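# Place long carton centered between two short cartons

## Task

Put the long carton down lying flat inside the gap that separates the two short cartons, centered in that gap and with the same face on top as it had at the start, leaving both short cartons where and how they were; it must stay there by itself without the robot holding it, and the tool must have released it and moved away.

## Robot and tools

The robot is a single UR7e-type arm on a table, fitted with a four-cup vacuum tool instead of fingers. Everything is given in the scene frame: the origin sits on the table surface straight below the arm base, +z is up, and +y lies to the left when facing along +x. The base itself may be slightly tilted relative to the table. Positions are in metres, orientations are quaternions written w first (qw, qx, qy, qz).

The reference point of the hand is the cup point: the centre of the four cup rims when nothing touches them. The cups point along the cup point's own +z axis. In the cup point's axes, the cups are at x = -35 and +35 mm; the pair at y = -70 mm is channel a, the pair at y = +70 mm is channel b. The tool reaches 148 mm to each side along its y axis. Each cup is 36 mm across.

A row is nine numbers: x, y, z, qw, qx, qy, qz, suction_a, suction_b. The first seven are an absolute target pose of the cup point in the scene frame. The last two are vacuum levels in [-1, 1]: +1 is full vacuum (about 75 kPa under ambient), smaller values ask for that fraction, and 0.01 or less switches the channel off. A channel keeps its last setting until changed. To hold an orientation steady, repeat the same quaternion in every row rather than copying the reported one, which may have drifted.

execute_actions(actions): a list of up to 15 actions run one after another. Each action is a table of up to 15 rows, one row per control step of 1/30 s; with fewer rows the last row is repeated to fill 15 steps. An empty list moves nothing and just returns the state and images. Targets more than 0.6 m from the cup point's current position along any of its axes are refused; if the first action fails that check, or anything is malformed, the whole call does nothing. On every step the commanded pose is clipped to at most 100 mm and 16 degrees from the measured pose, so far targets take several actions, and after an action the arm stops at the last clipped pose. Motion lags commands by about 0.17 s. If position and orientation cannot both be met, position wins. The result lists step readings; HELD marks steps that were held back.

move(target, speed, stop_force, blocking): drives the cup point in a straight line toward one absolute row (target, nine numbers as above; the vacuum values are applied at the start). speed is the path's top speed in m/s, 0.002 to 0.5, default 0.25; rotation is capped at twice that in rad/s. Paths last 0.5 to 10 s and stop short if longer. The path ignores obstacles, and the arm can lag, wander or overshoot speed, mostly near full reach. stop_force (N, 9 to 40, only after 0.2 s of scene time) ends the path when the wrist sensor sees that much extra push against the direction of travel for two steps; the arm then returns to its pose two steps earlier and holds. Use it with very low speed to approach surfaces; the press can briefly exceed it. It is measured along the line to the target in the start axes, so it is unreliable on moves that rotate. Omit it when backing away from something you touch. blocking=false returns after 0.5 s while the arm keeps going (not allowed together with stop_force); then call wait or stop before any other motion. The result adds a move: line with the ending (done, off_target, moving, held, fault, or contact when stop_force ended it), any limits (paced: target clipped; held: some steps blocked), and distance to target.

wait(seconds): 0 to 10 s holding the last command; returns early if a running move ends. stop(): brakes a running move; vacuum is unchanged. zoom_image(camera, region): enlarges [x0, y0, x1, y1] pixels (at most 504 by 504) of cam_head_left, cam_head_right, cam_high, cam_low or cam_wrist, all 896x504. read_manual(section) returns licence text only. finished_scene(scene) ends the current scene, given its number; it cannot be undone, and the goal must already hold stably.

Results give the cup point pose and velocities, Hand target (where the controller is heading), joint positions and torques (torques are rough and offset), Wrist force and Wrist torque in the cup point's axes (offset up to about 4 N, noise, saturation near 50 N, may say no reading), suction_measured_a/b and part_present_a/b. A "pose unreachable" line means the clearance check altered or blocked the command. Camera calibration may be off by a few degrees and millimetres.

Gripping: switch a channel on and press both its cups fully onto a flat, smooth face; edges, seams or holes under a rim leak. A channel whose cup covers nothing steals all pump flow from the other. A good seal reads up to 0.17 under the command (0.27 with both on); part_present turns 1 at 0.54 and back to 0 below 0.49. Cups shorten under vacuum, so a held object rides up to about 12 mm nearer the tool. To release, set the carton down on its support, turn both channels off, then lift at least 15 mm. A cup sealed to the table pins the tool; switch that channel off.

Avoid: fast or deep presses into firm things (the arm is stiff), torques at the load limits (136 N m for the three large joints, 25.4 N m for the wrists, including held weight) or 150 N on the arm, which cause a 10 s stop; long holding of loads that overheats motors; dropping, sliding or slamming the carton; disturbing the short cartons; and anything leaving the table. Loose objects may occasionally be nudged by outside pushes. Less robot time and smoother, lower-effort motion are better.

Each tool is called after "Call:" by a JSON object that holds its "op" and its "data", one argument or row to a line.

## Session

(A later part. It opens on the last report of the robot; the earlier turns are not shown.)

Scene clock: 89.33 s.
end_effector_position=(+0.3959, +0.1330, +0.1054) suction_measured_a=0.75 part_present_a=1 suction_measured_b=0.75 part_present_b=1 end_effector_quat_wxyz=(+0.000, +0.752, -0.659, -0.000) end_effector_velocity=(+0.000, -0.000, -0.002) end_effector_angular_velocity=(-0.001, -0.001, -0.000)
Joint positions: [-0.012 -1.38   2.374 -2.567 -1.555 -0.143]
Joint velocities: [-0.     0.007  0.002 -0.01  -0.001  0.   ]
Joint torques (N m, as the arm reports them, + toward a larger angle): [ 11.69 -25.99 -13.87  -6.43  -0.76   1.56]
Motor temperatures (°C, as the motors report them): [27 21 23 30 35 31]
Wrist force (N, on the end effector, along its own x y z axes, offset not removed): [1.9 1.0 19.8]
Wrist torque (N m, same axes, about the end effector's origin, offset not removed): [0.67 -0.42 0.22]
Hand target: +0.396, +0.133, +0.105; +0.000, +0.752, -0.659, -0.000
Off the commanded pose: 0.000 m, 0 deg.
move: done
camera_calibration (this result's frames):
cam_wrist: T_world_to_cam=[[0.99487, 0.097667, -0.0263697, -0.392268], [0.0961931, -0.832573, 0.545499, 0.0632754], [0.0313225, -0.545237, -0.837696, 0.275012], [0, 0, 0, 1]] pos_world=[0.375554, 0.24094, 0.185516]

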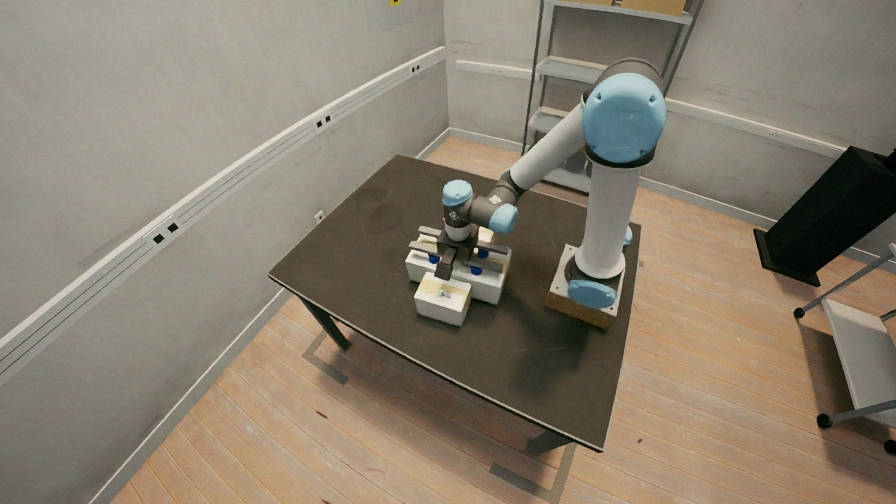

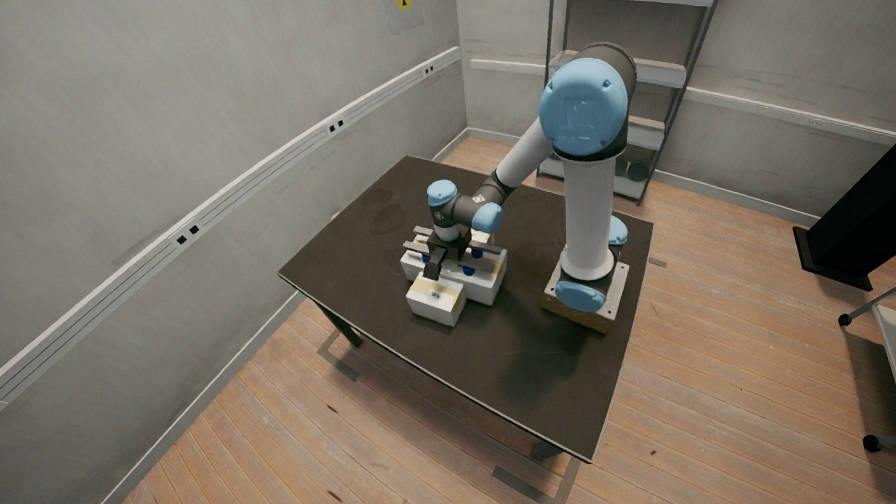

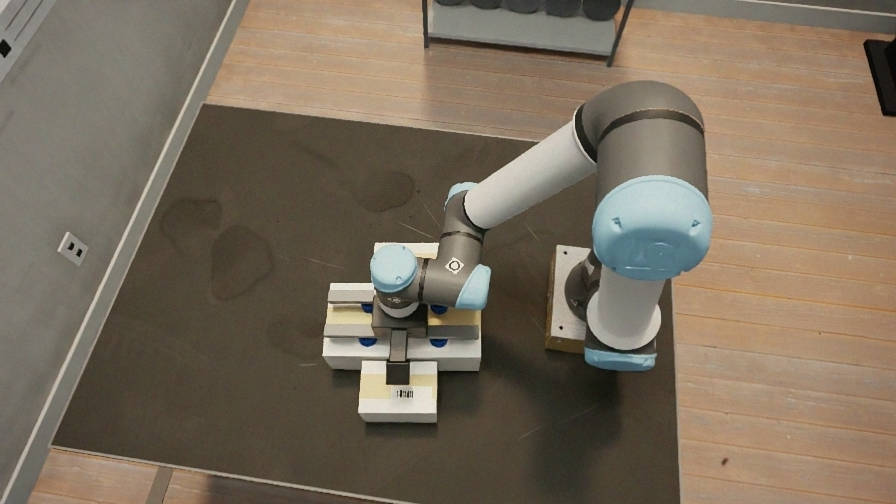

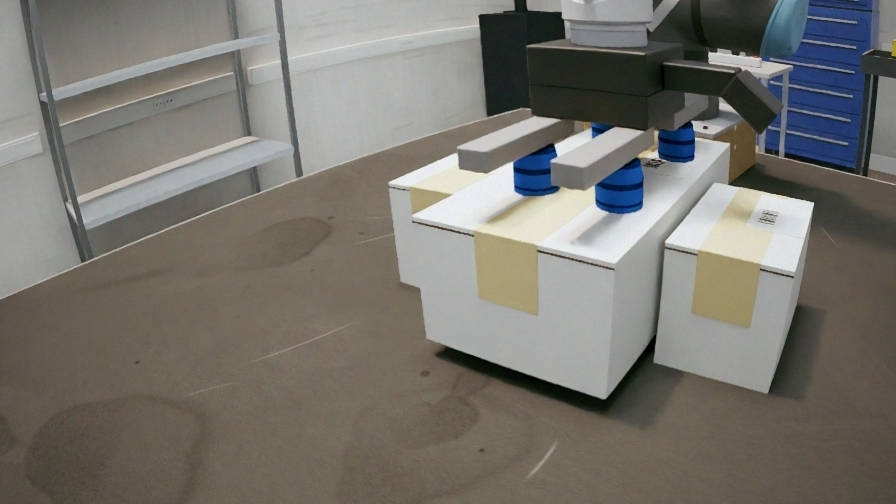

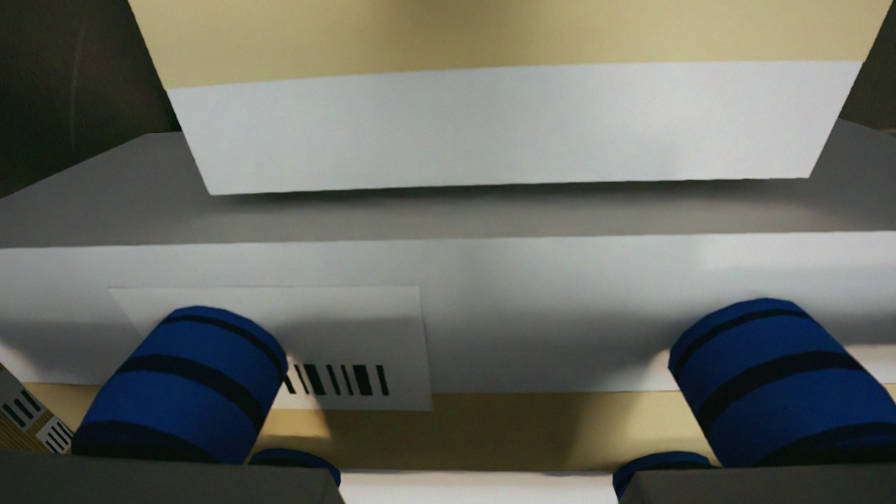

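Call:
{"op": "move", "data": {
  "target": [0.396,0.132,0.075,0,-0.752,0.659,0,1,1],
  "speed": 0.008,
  "stop_force": 10
}}

Call:
{"op": "execute_actions", "data": {
  "actions": [
    [[0.396,0.132,0.094,0,-0.752,0.659,0,0,0]],
    [[0.396,0.132,0.12,0,-0.752,0.659,0,0,0]]
  ]
}}

Call:
{"op": "move", "data": {
  "target": [0.50,0.05,0.42,0,-0.38,0.925,0,0,0],
  "speed": 0.4
}}

Scene clock: 95.43 s.
end_effector_position=(+0.3959, +0.1325, +0.0890) suction_measured_a=0.75 part_present_a=1 suction_measured_b=0.75 part_present_b=1 end_effector_quat_wxyz=(+0.000, +0.752, -0.659, -0.000) end_effector_velocity=(+0.000, -0.001, +0.002) end_effector_angular_velocity=(-0.003, +0.003, -0.001)
Joint positions: [-0.013 -1.332  2.386 -2.626 -1.555 -0.143]
Joint velocities: [-0.001 -0.005 -0.004  0.012 -0.003  0.   ]
Joint torques (N m, as the arm reports them, + toward a larger angle): [-11.63 -29.66 -19.33   1.64  -1.26  -1.87]
Motor temperatures (°C, as the motors report them): [27 21 23 30 35 31]
Wrist force (N, on the end effector, along its own x y z axes, offset not removed): [1.2 5.6 -6.8]
Wrist torque (N m, same axes, about the end effector's origin, offset not removed): [3.96 -0.57 0.05]
Hand target: +0.396, +0.132, +0.089; -0.000, +0.752, -0.659, +0.000
Off the commanded pose: 0.014 m, 0 deg.
move: contact
camera_calibration (this result's frames):
cam_wrist: T_world_to_cam=[[0.994869, 0.0976831, -0.0263525, -0.392633], [0.0961963, -0.832559, 0.54552, 0.0717748], [0.0313481, -0.545256, -0.837684, 0.260966], [0, 0, 0, 1]] pos_world=[0.375533, 0.240403, 0.169105]

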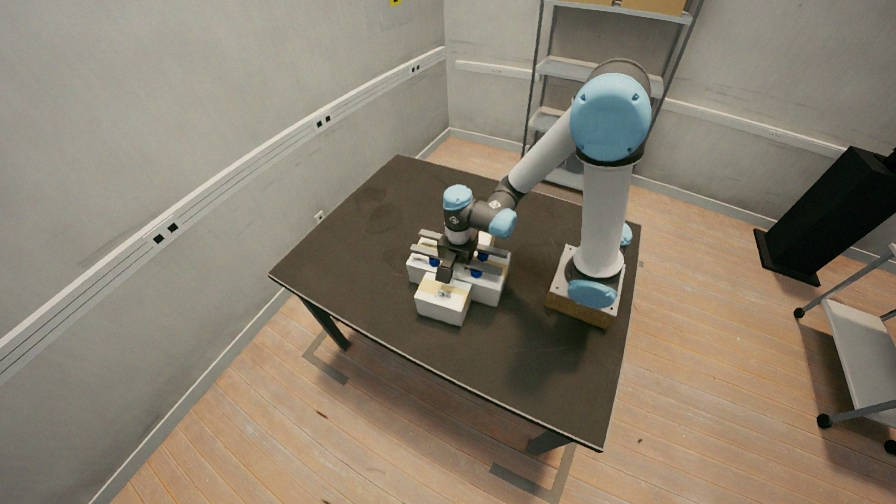

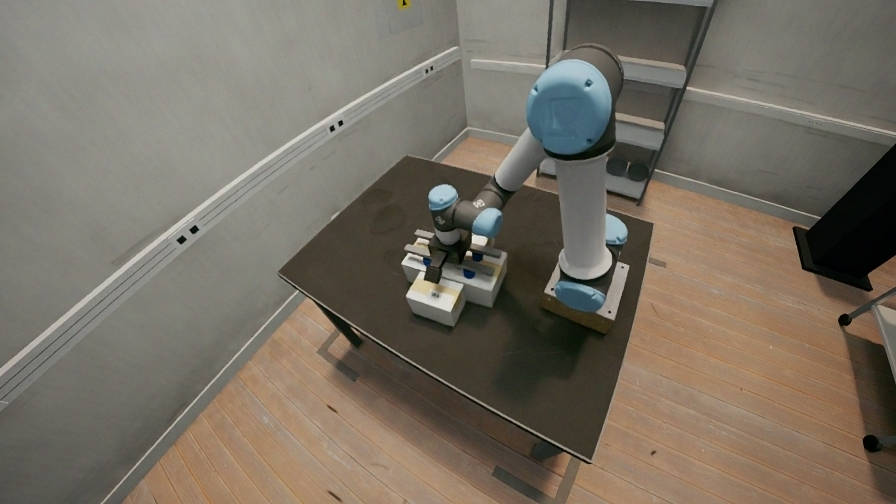

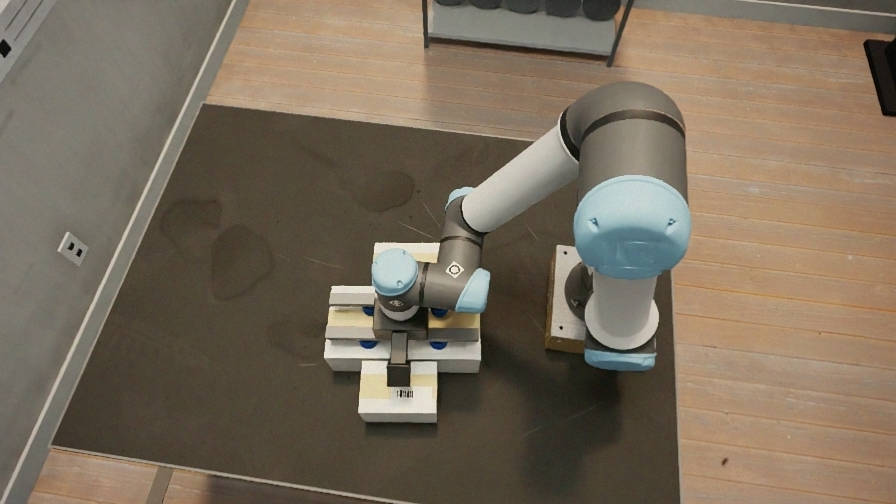

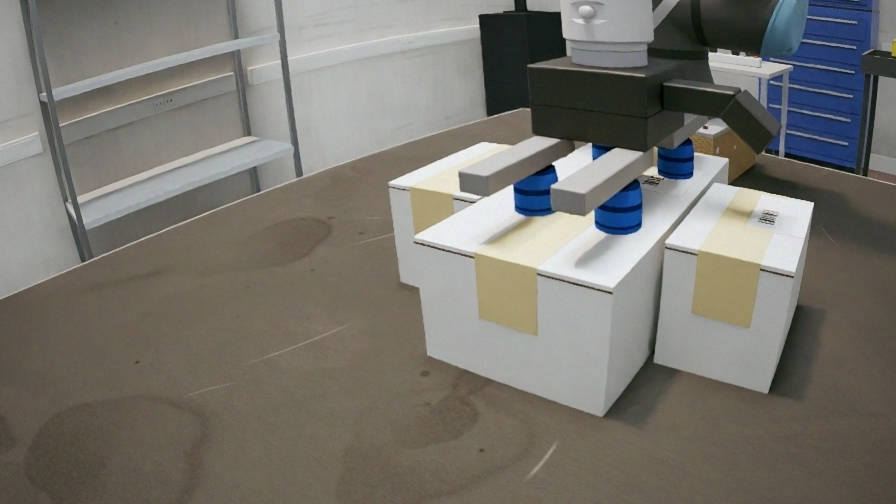

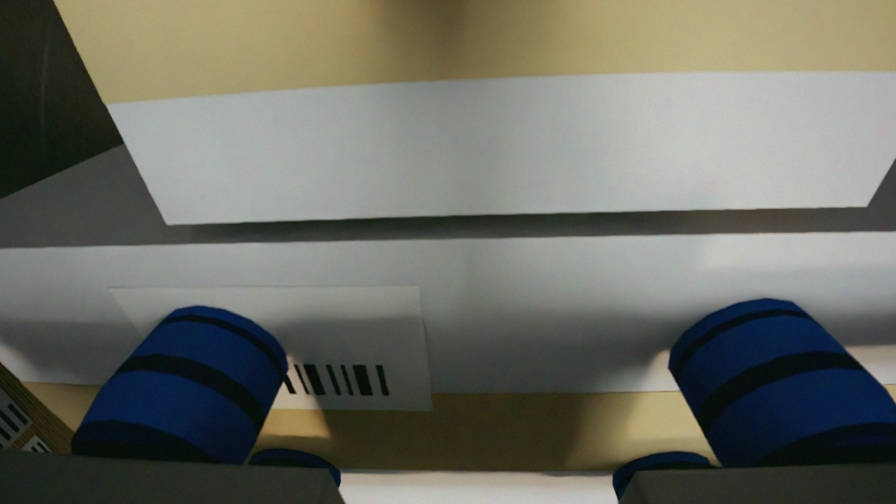

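Scene clock: 96.43 s.
end_effector_position=(+0.3961, +0.1320, +0.1191) suction_measured_a=0.00 part_present_a=0 suction_measured_b=0.00 part_present_b=0 end_effector_quat_wxyz=(-0.000, +0.752, -0.659, +0.000) end_effector_velocity=(-0.001, -0.000, +0.007) end_effector_angular_velocity=(-0.001, +0.003, -0.000)
Joint positions: [-0.015 -1.418  2.364 -2.518 -1.555 -0.146]
Joint velocities: [-0.001 -0.02  -0.006  0.03  -0.001 -0.   ]
Joint torques (N m, as the arm reports them, + toward a larger angle): [-11.58 -31.86 -27.49  -1.82   0.23  -2.17]
Motor temperatures (°C, as the motors report them): [27 21 23 30 35 31]
Wrist force (N, on the end effector, along its own x y z axes, offset not removed): [1.9 -1.6 2.0]
Wrist torque (N m, same axes, about the end effector's origin, offset not removed): [-0.12 -0.42 0.14]
Hand target: +0.396, +0.132, +0.120; -0.000, +0.752, -0.659, +0.000
Off the commanded pose: 0.001 m, 0 deg.
Step readings (end_effector_position; steps 1 to 15: 1st action; 16 to 30: 2nd action):
0: (+0.3959, +0.1325, +0.0890)
1: (+0.3959, +0.1325, +0.0890)
2: (+0.3960, +0.1324, +0.0895)
4: (+0.3961, +0.1323, +0.0913)
8: (+0.3960, +0.1321, +0.0931)
15: (+0.3960, +0.1320, +0.0939)
16: (+0.3960, +0.1320, +0.0939)
17: (+0.3965, +0.1320, +0.0951)
19: (+0.3969, +0.1321, +0.1035)
23: (+0.3965, +0.1321, +0.1141)
30: end_effector_position above
camera_calibration (this result's frames):
cam_wrist: T_world_to_cam=[[0.994882, 0.0976544, -0.0259448, -0.392013], [0.0959485, -0.832557, 0.545566, 0.0550203], [0.0316765, -0.545264, -0.837666, 0.285866], [0, 0, 0, 1]] pos_world=[0.375672, 0.239961, 0.199272]

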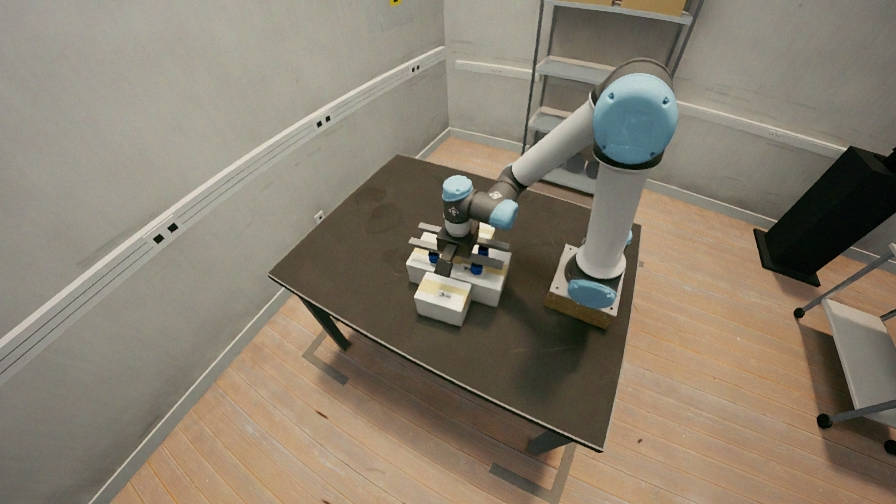

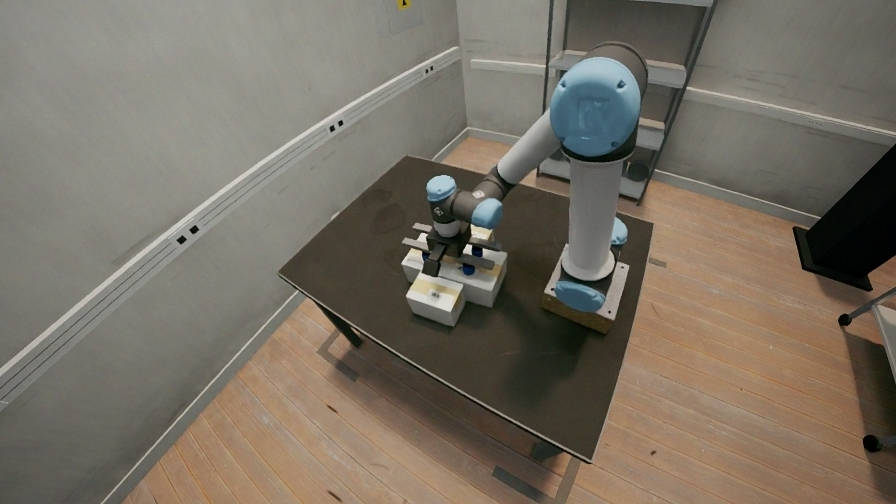

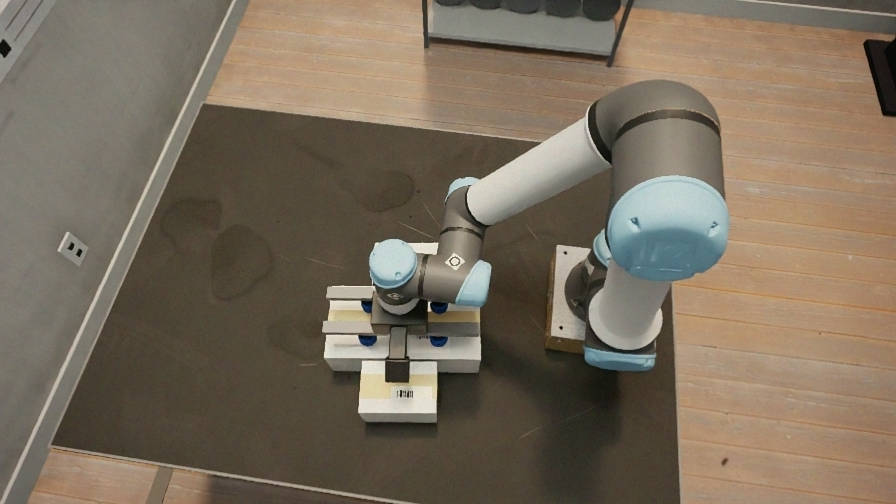

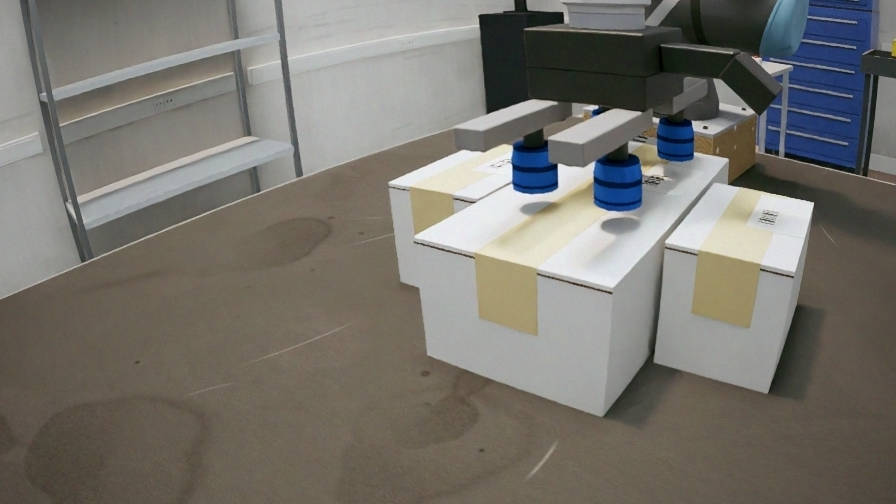

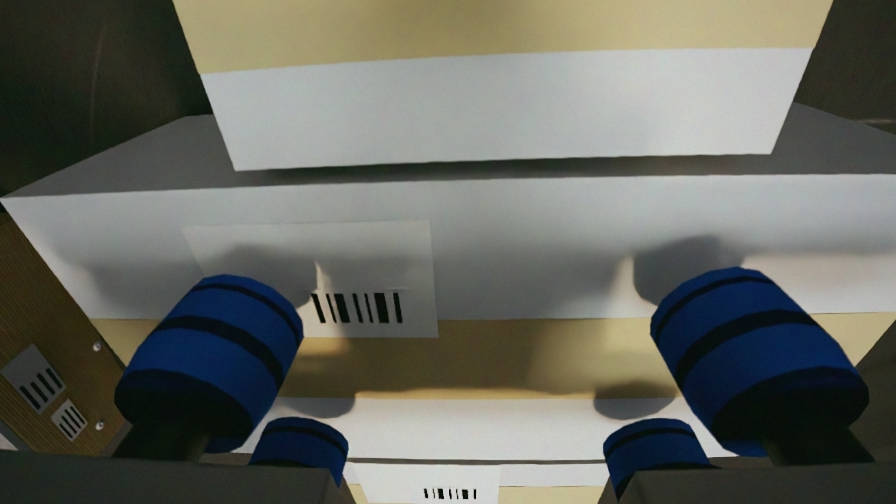

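Scene clock: 98.33 s.
end_effector_position=(+0.5001, +0.0500, +0.4196) suction_measured_a=0.00 part_present_a=0 suction_measured_b=0.00 part_present_b=0 end_effector_quat_wxyz=(+0.000, -0.380, +0.925, -0.000) end_effector_velocity=(+0.001, -0.000, +0.002) end_effector_angular_velocity=(+0.000, +0.003, -0.006)
Joint positions: [-0.189 -1.591  1.65  -1.629 -1.555  0.603]
Joint velocities: [ 0.     0.003 -0.01   0.01  -0.     0.006]
Joint torques (N m, as the arm reports them, + toward a larger angle): [-12.06 -20.84 -36.41  -1.19  -1.67   1.59]
Motor temperatures (°C, as the motors report them): [27 21 23 30 35 31]
Wrist force (N, on the end effector, along its own x y z axes, offset not removed): [0.6 -1.0 0.4]
Wrist torque (N m, same axes, about the end effector's origin, offset not removed): [-0.08 -0.22 0.22]
Hand target: +0.500, +0.050, +0.420; +0.000, -0.380, +0.925, -0.000
Off the commanded pose: 0.000 m, 0 deg.
move: done
camera_calibration (this result's frames):
cam_wrist: T_world_to_cam=[[0.6789, -0.733776, -0.0258138, -0.280158], [-0.605675, -0.579559, 0.545224, 0.151215], [-0.415033, -0.354518, -0.837893, 0.703561], [0, 0, 0, 1]] pos_world=[0.573788, 0.13149, 0.499831]

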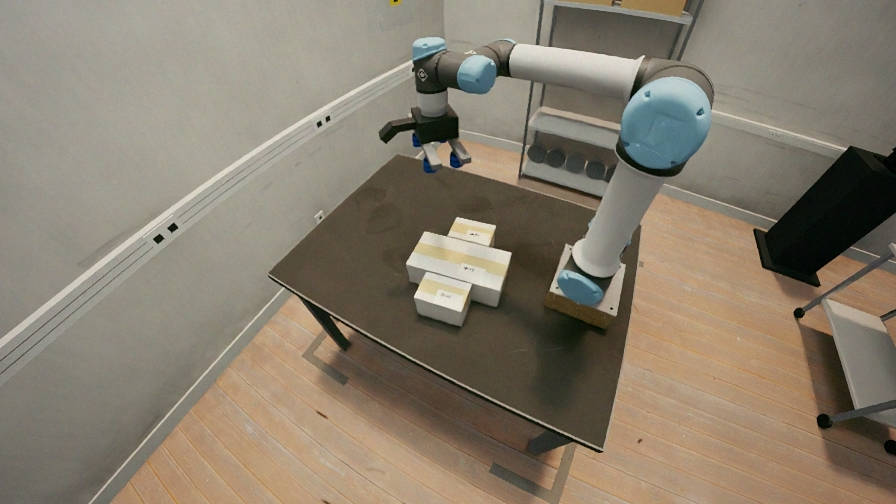

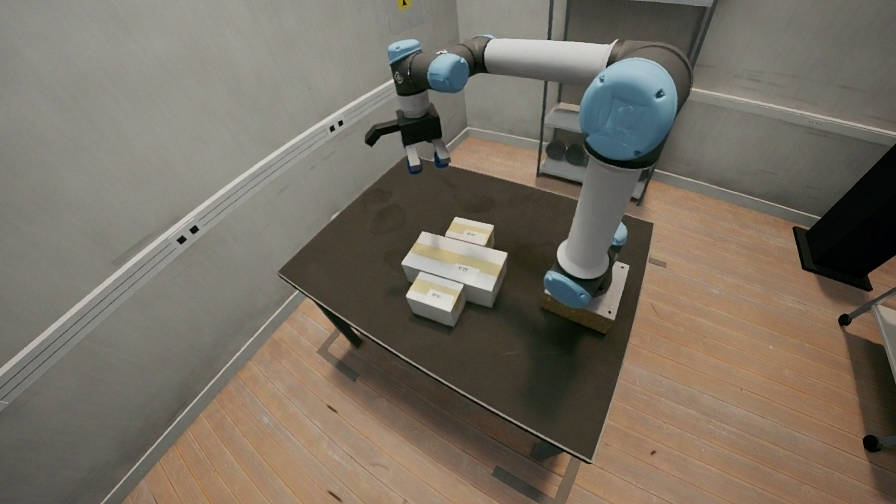

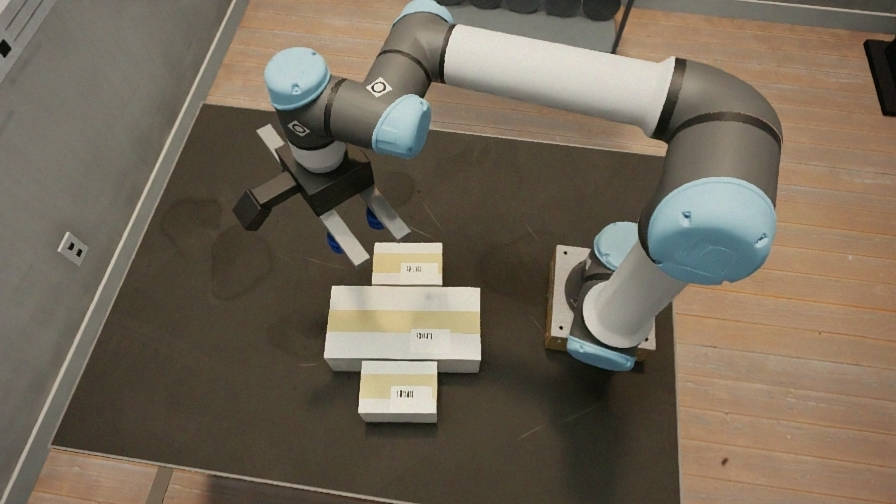

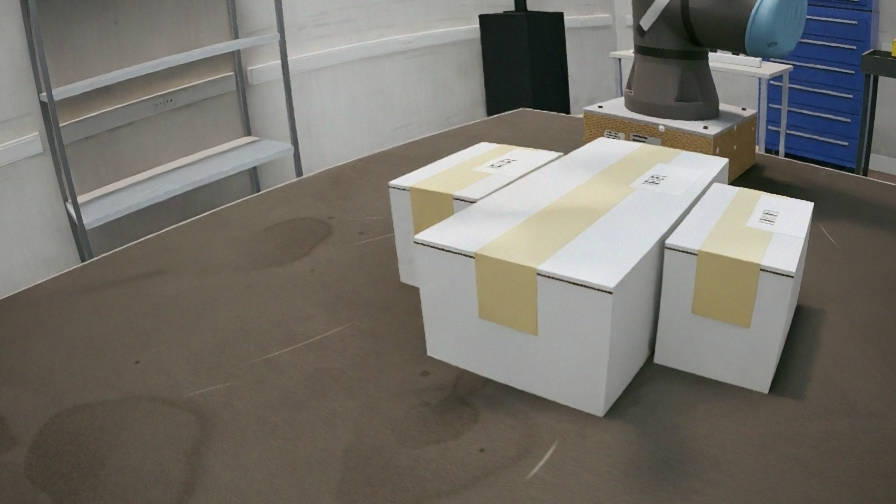

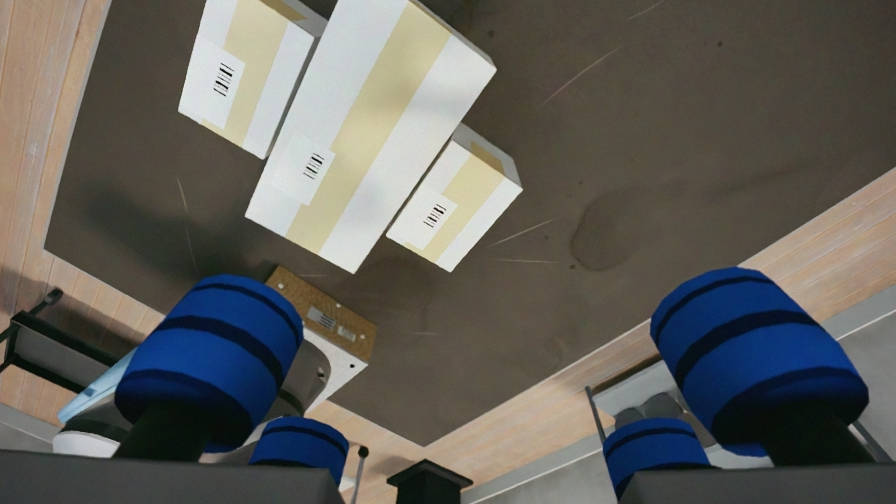

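Call:
{"op": "zoom_image", "data": {
  "camera": "cam_wrist",
  "region": [170, 0, 550, 290]
}}

Call:
{"op": "zoom_image", "data": {
  "camera": "cam_high",
  "region": [310, 230, 500, 430]
}}

Region (170, 0, 550, 290) of cam_wrist's 896x504 image, scaled by 1.326, with more detail than that image has; it fills the top 385 rows of this view, and the rest is white.

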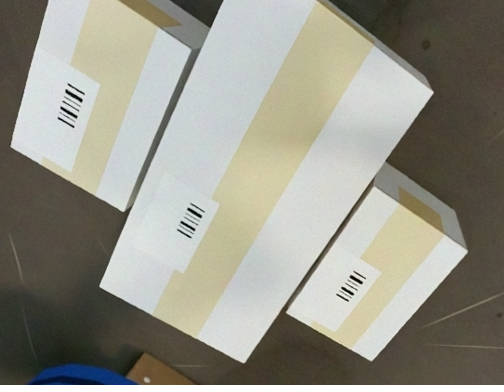

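Region (310, 230, 500, 430) of cam_high's 896x504 image, scaled by 2.520, with more detail than that image has; it fills the left 479 columns of this view, and the rest is white.

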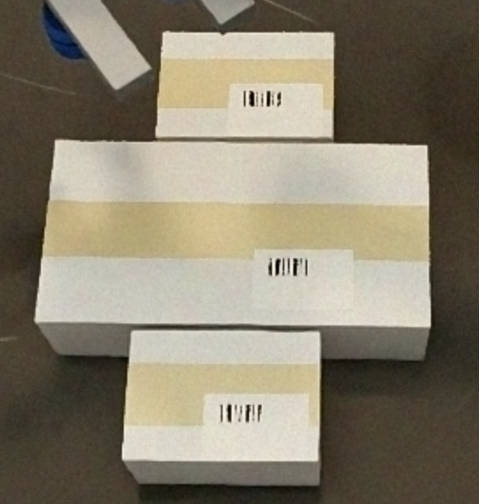

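Call:
{"op": "finished_scene", "data": {
  "scene": 1
}}

The scene is finished: the task was done.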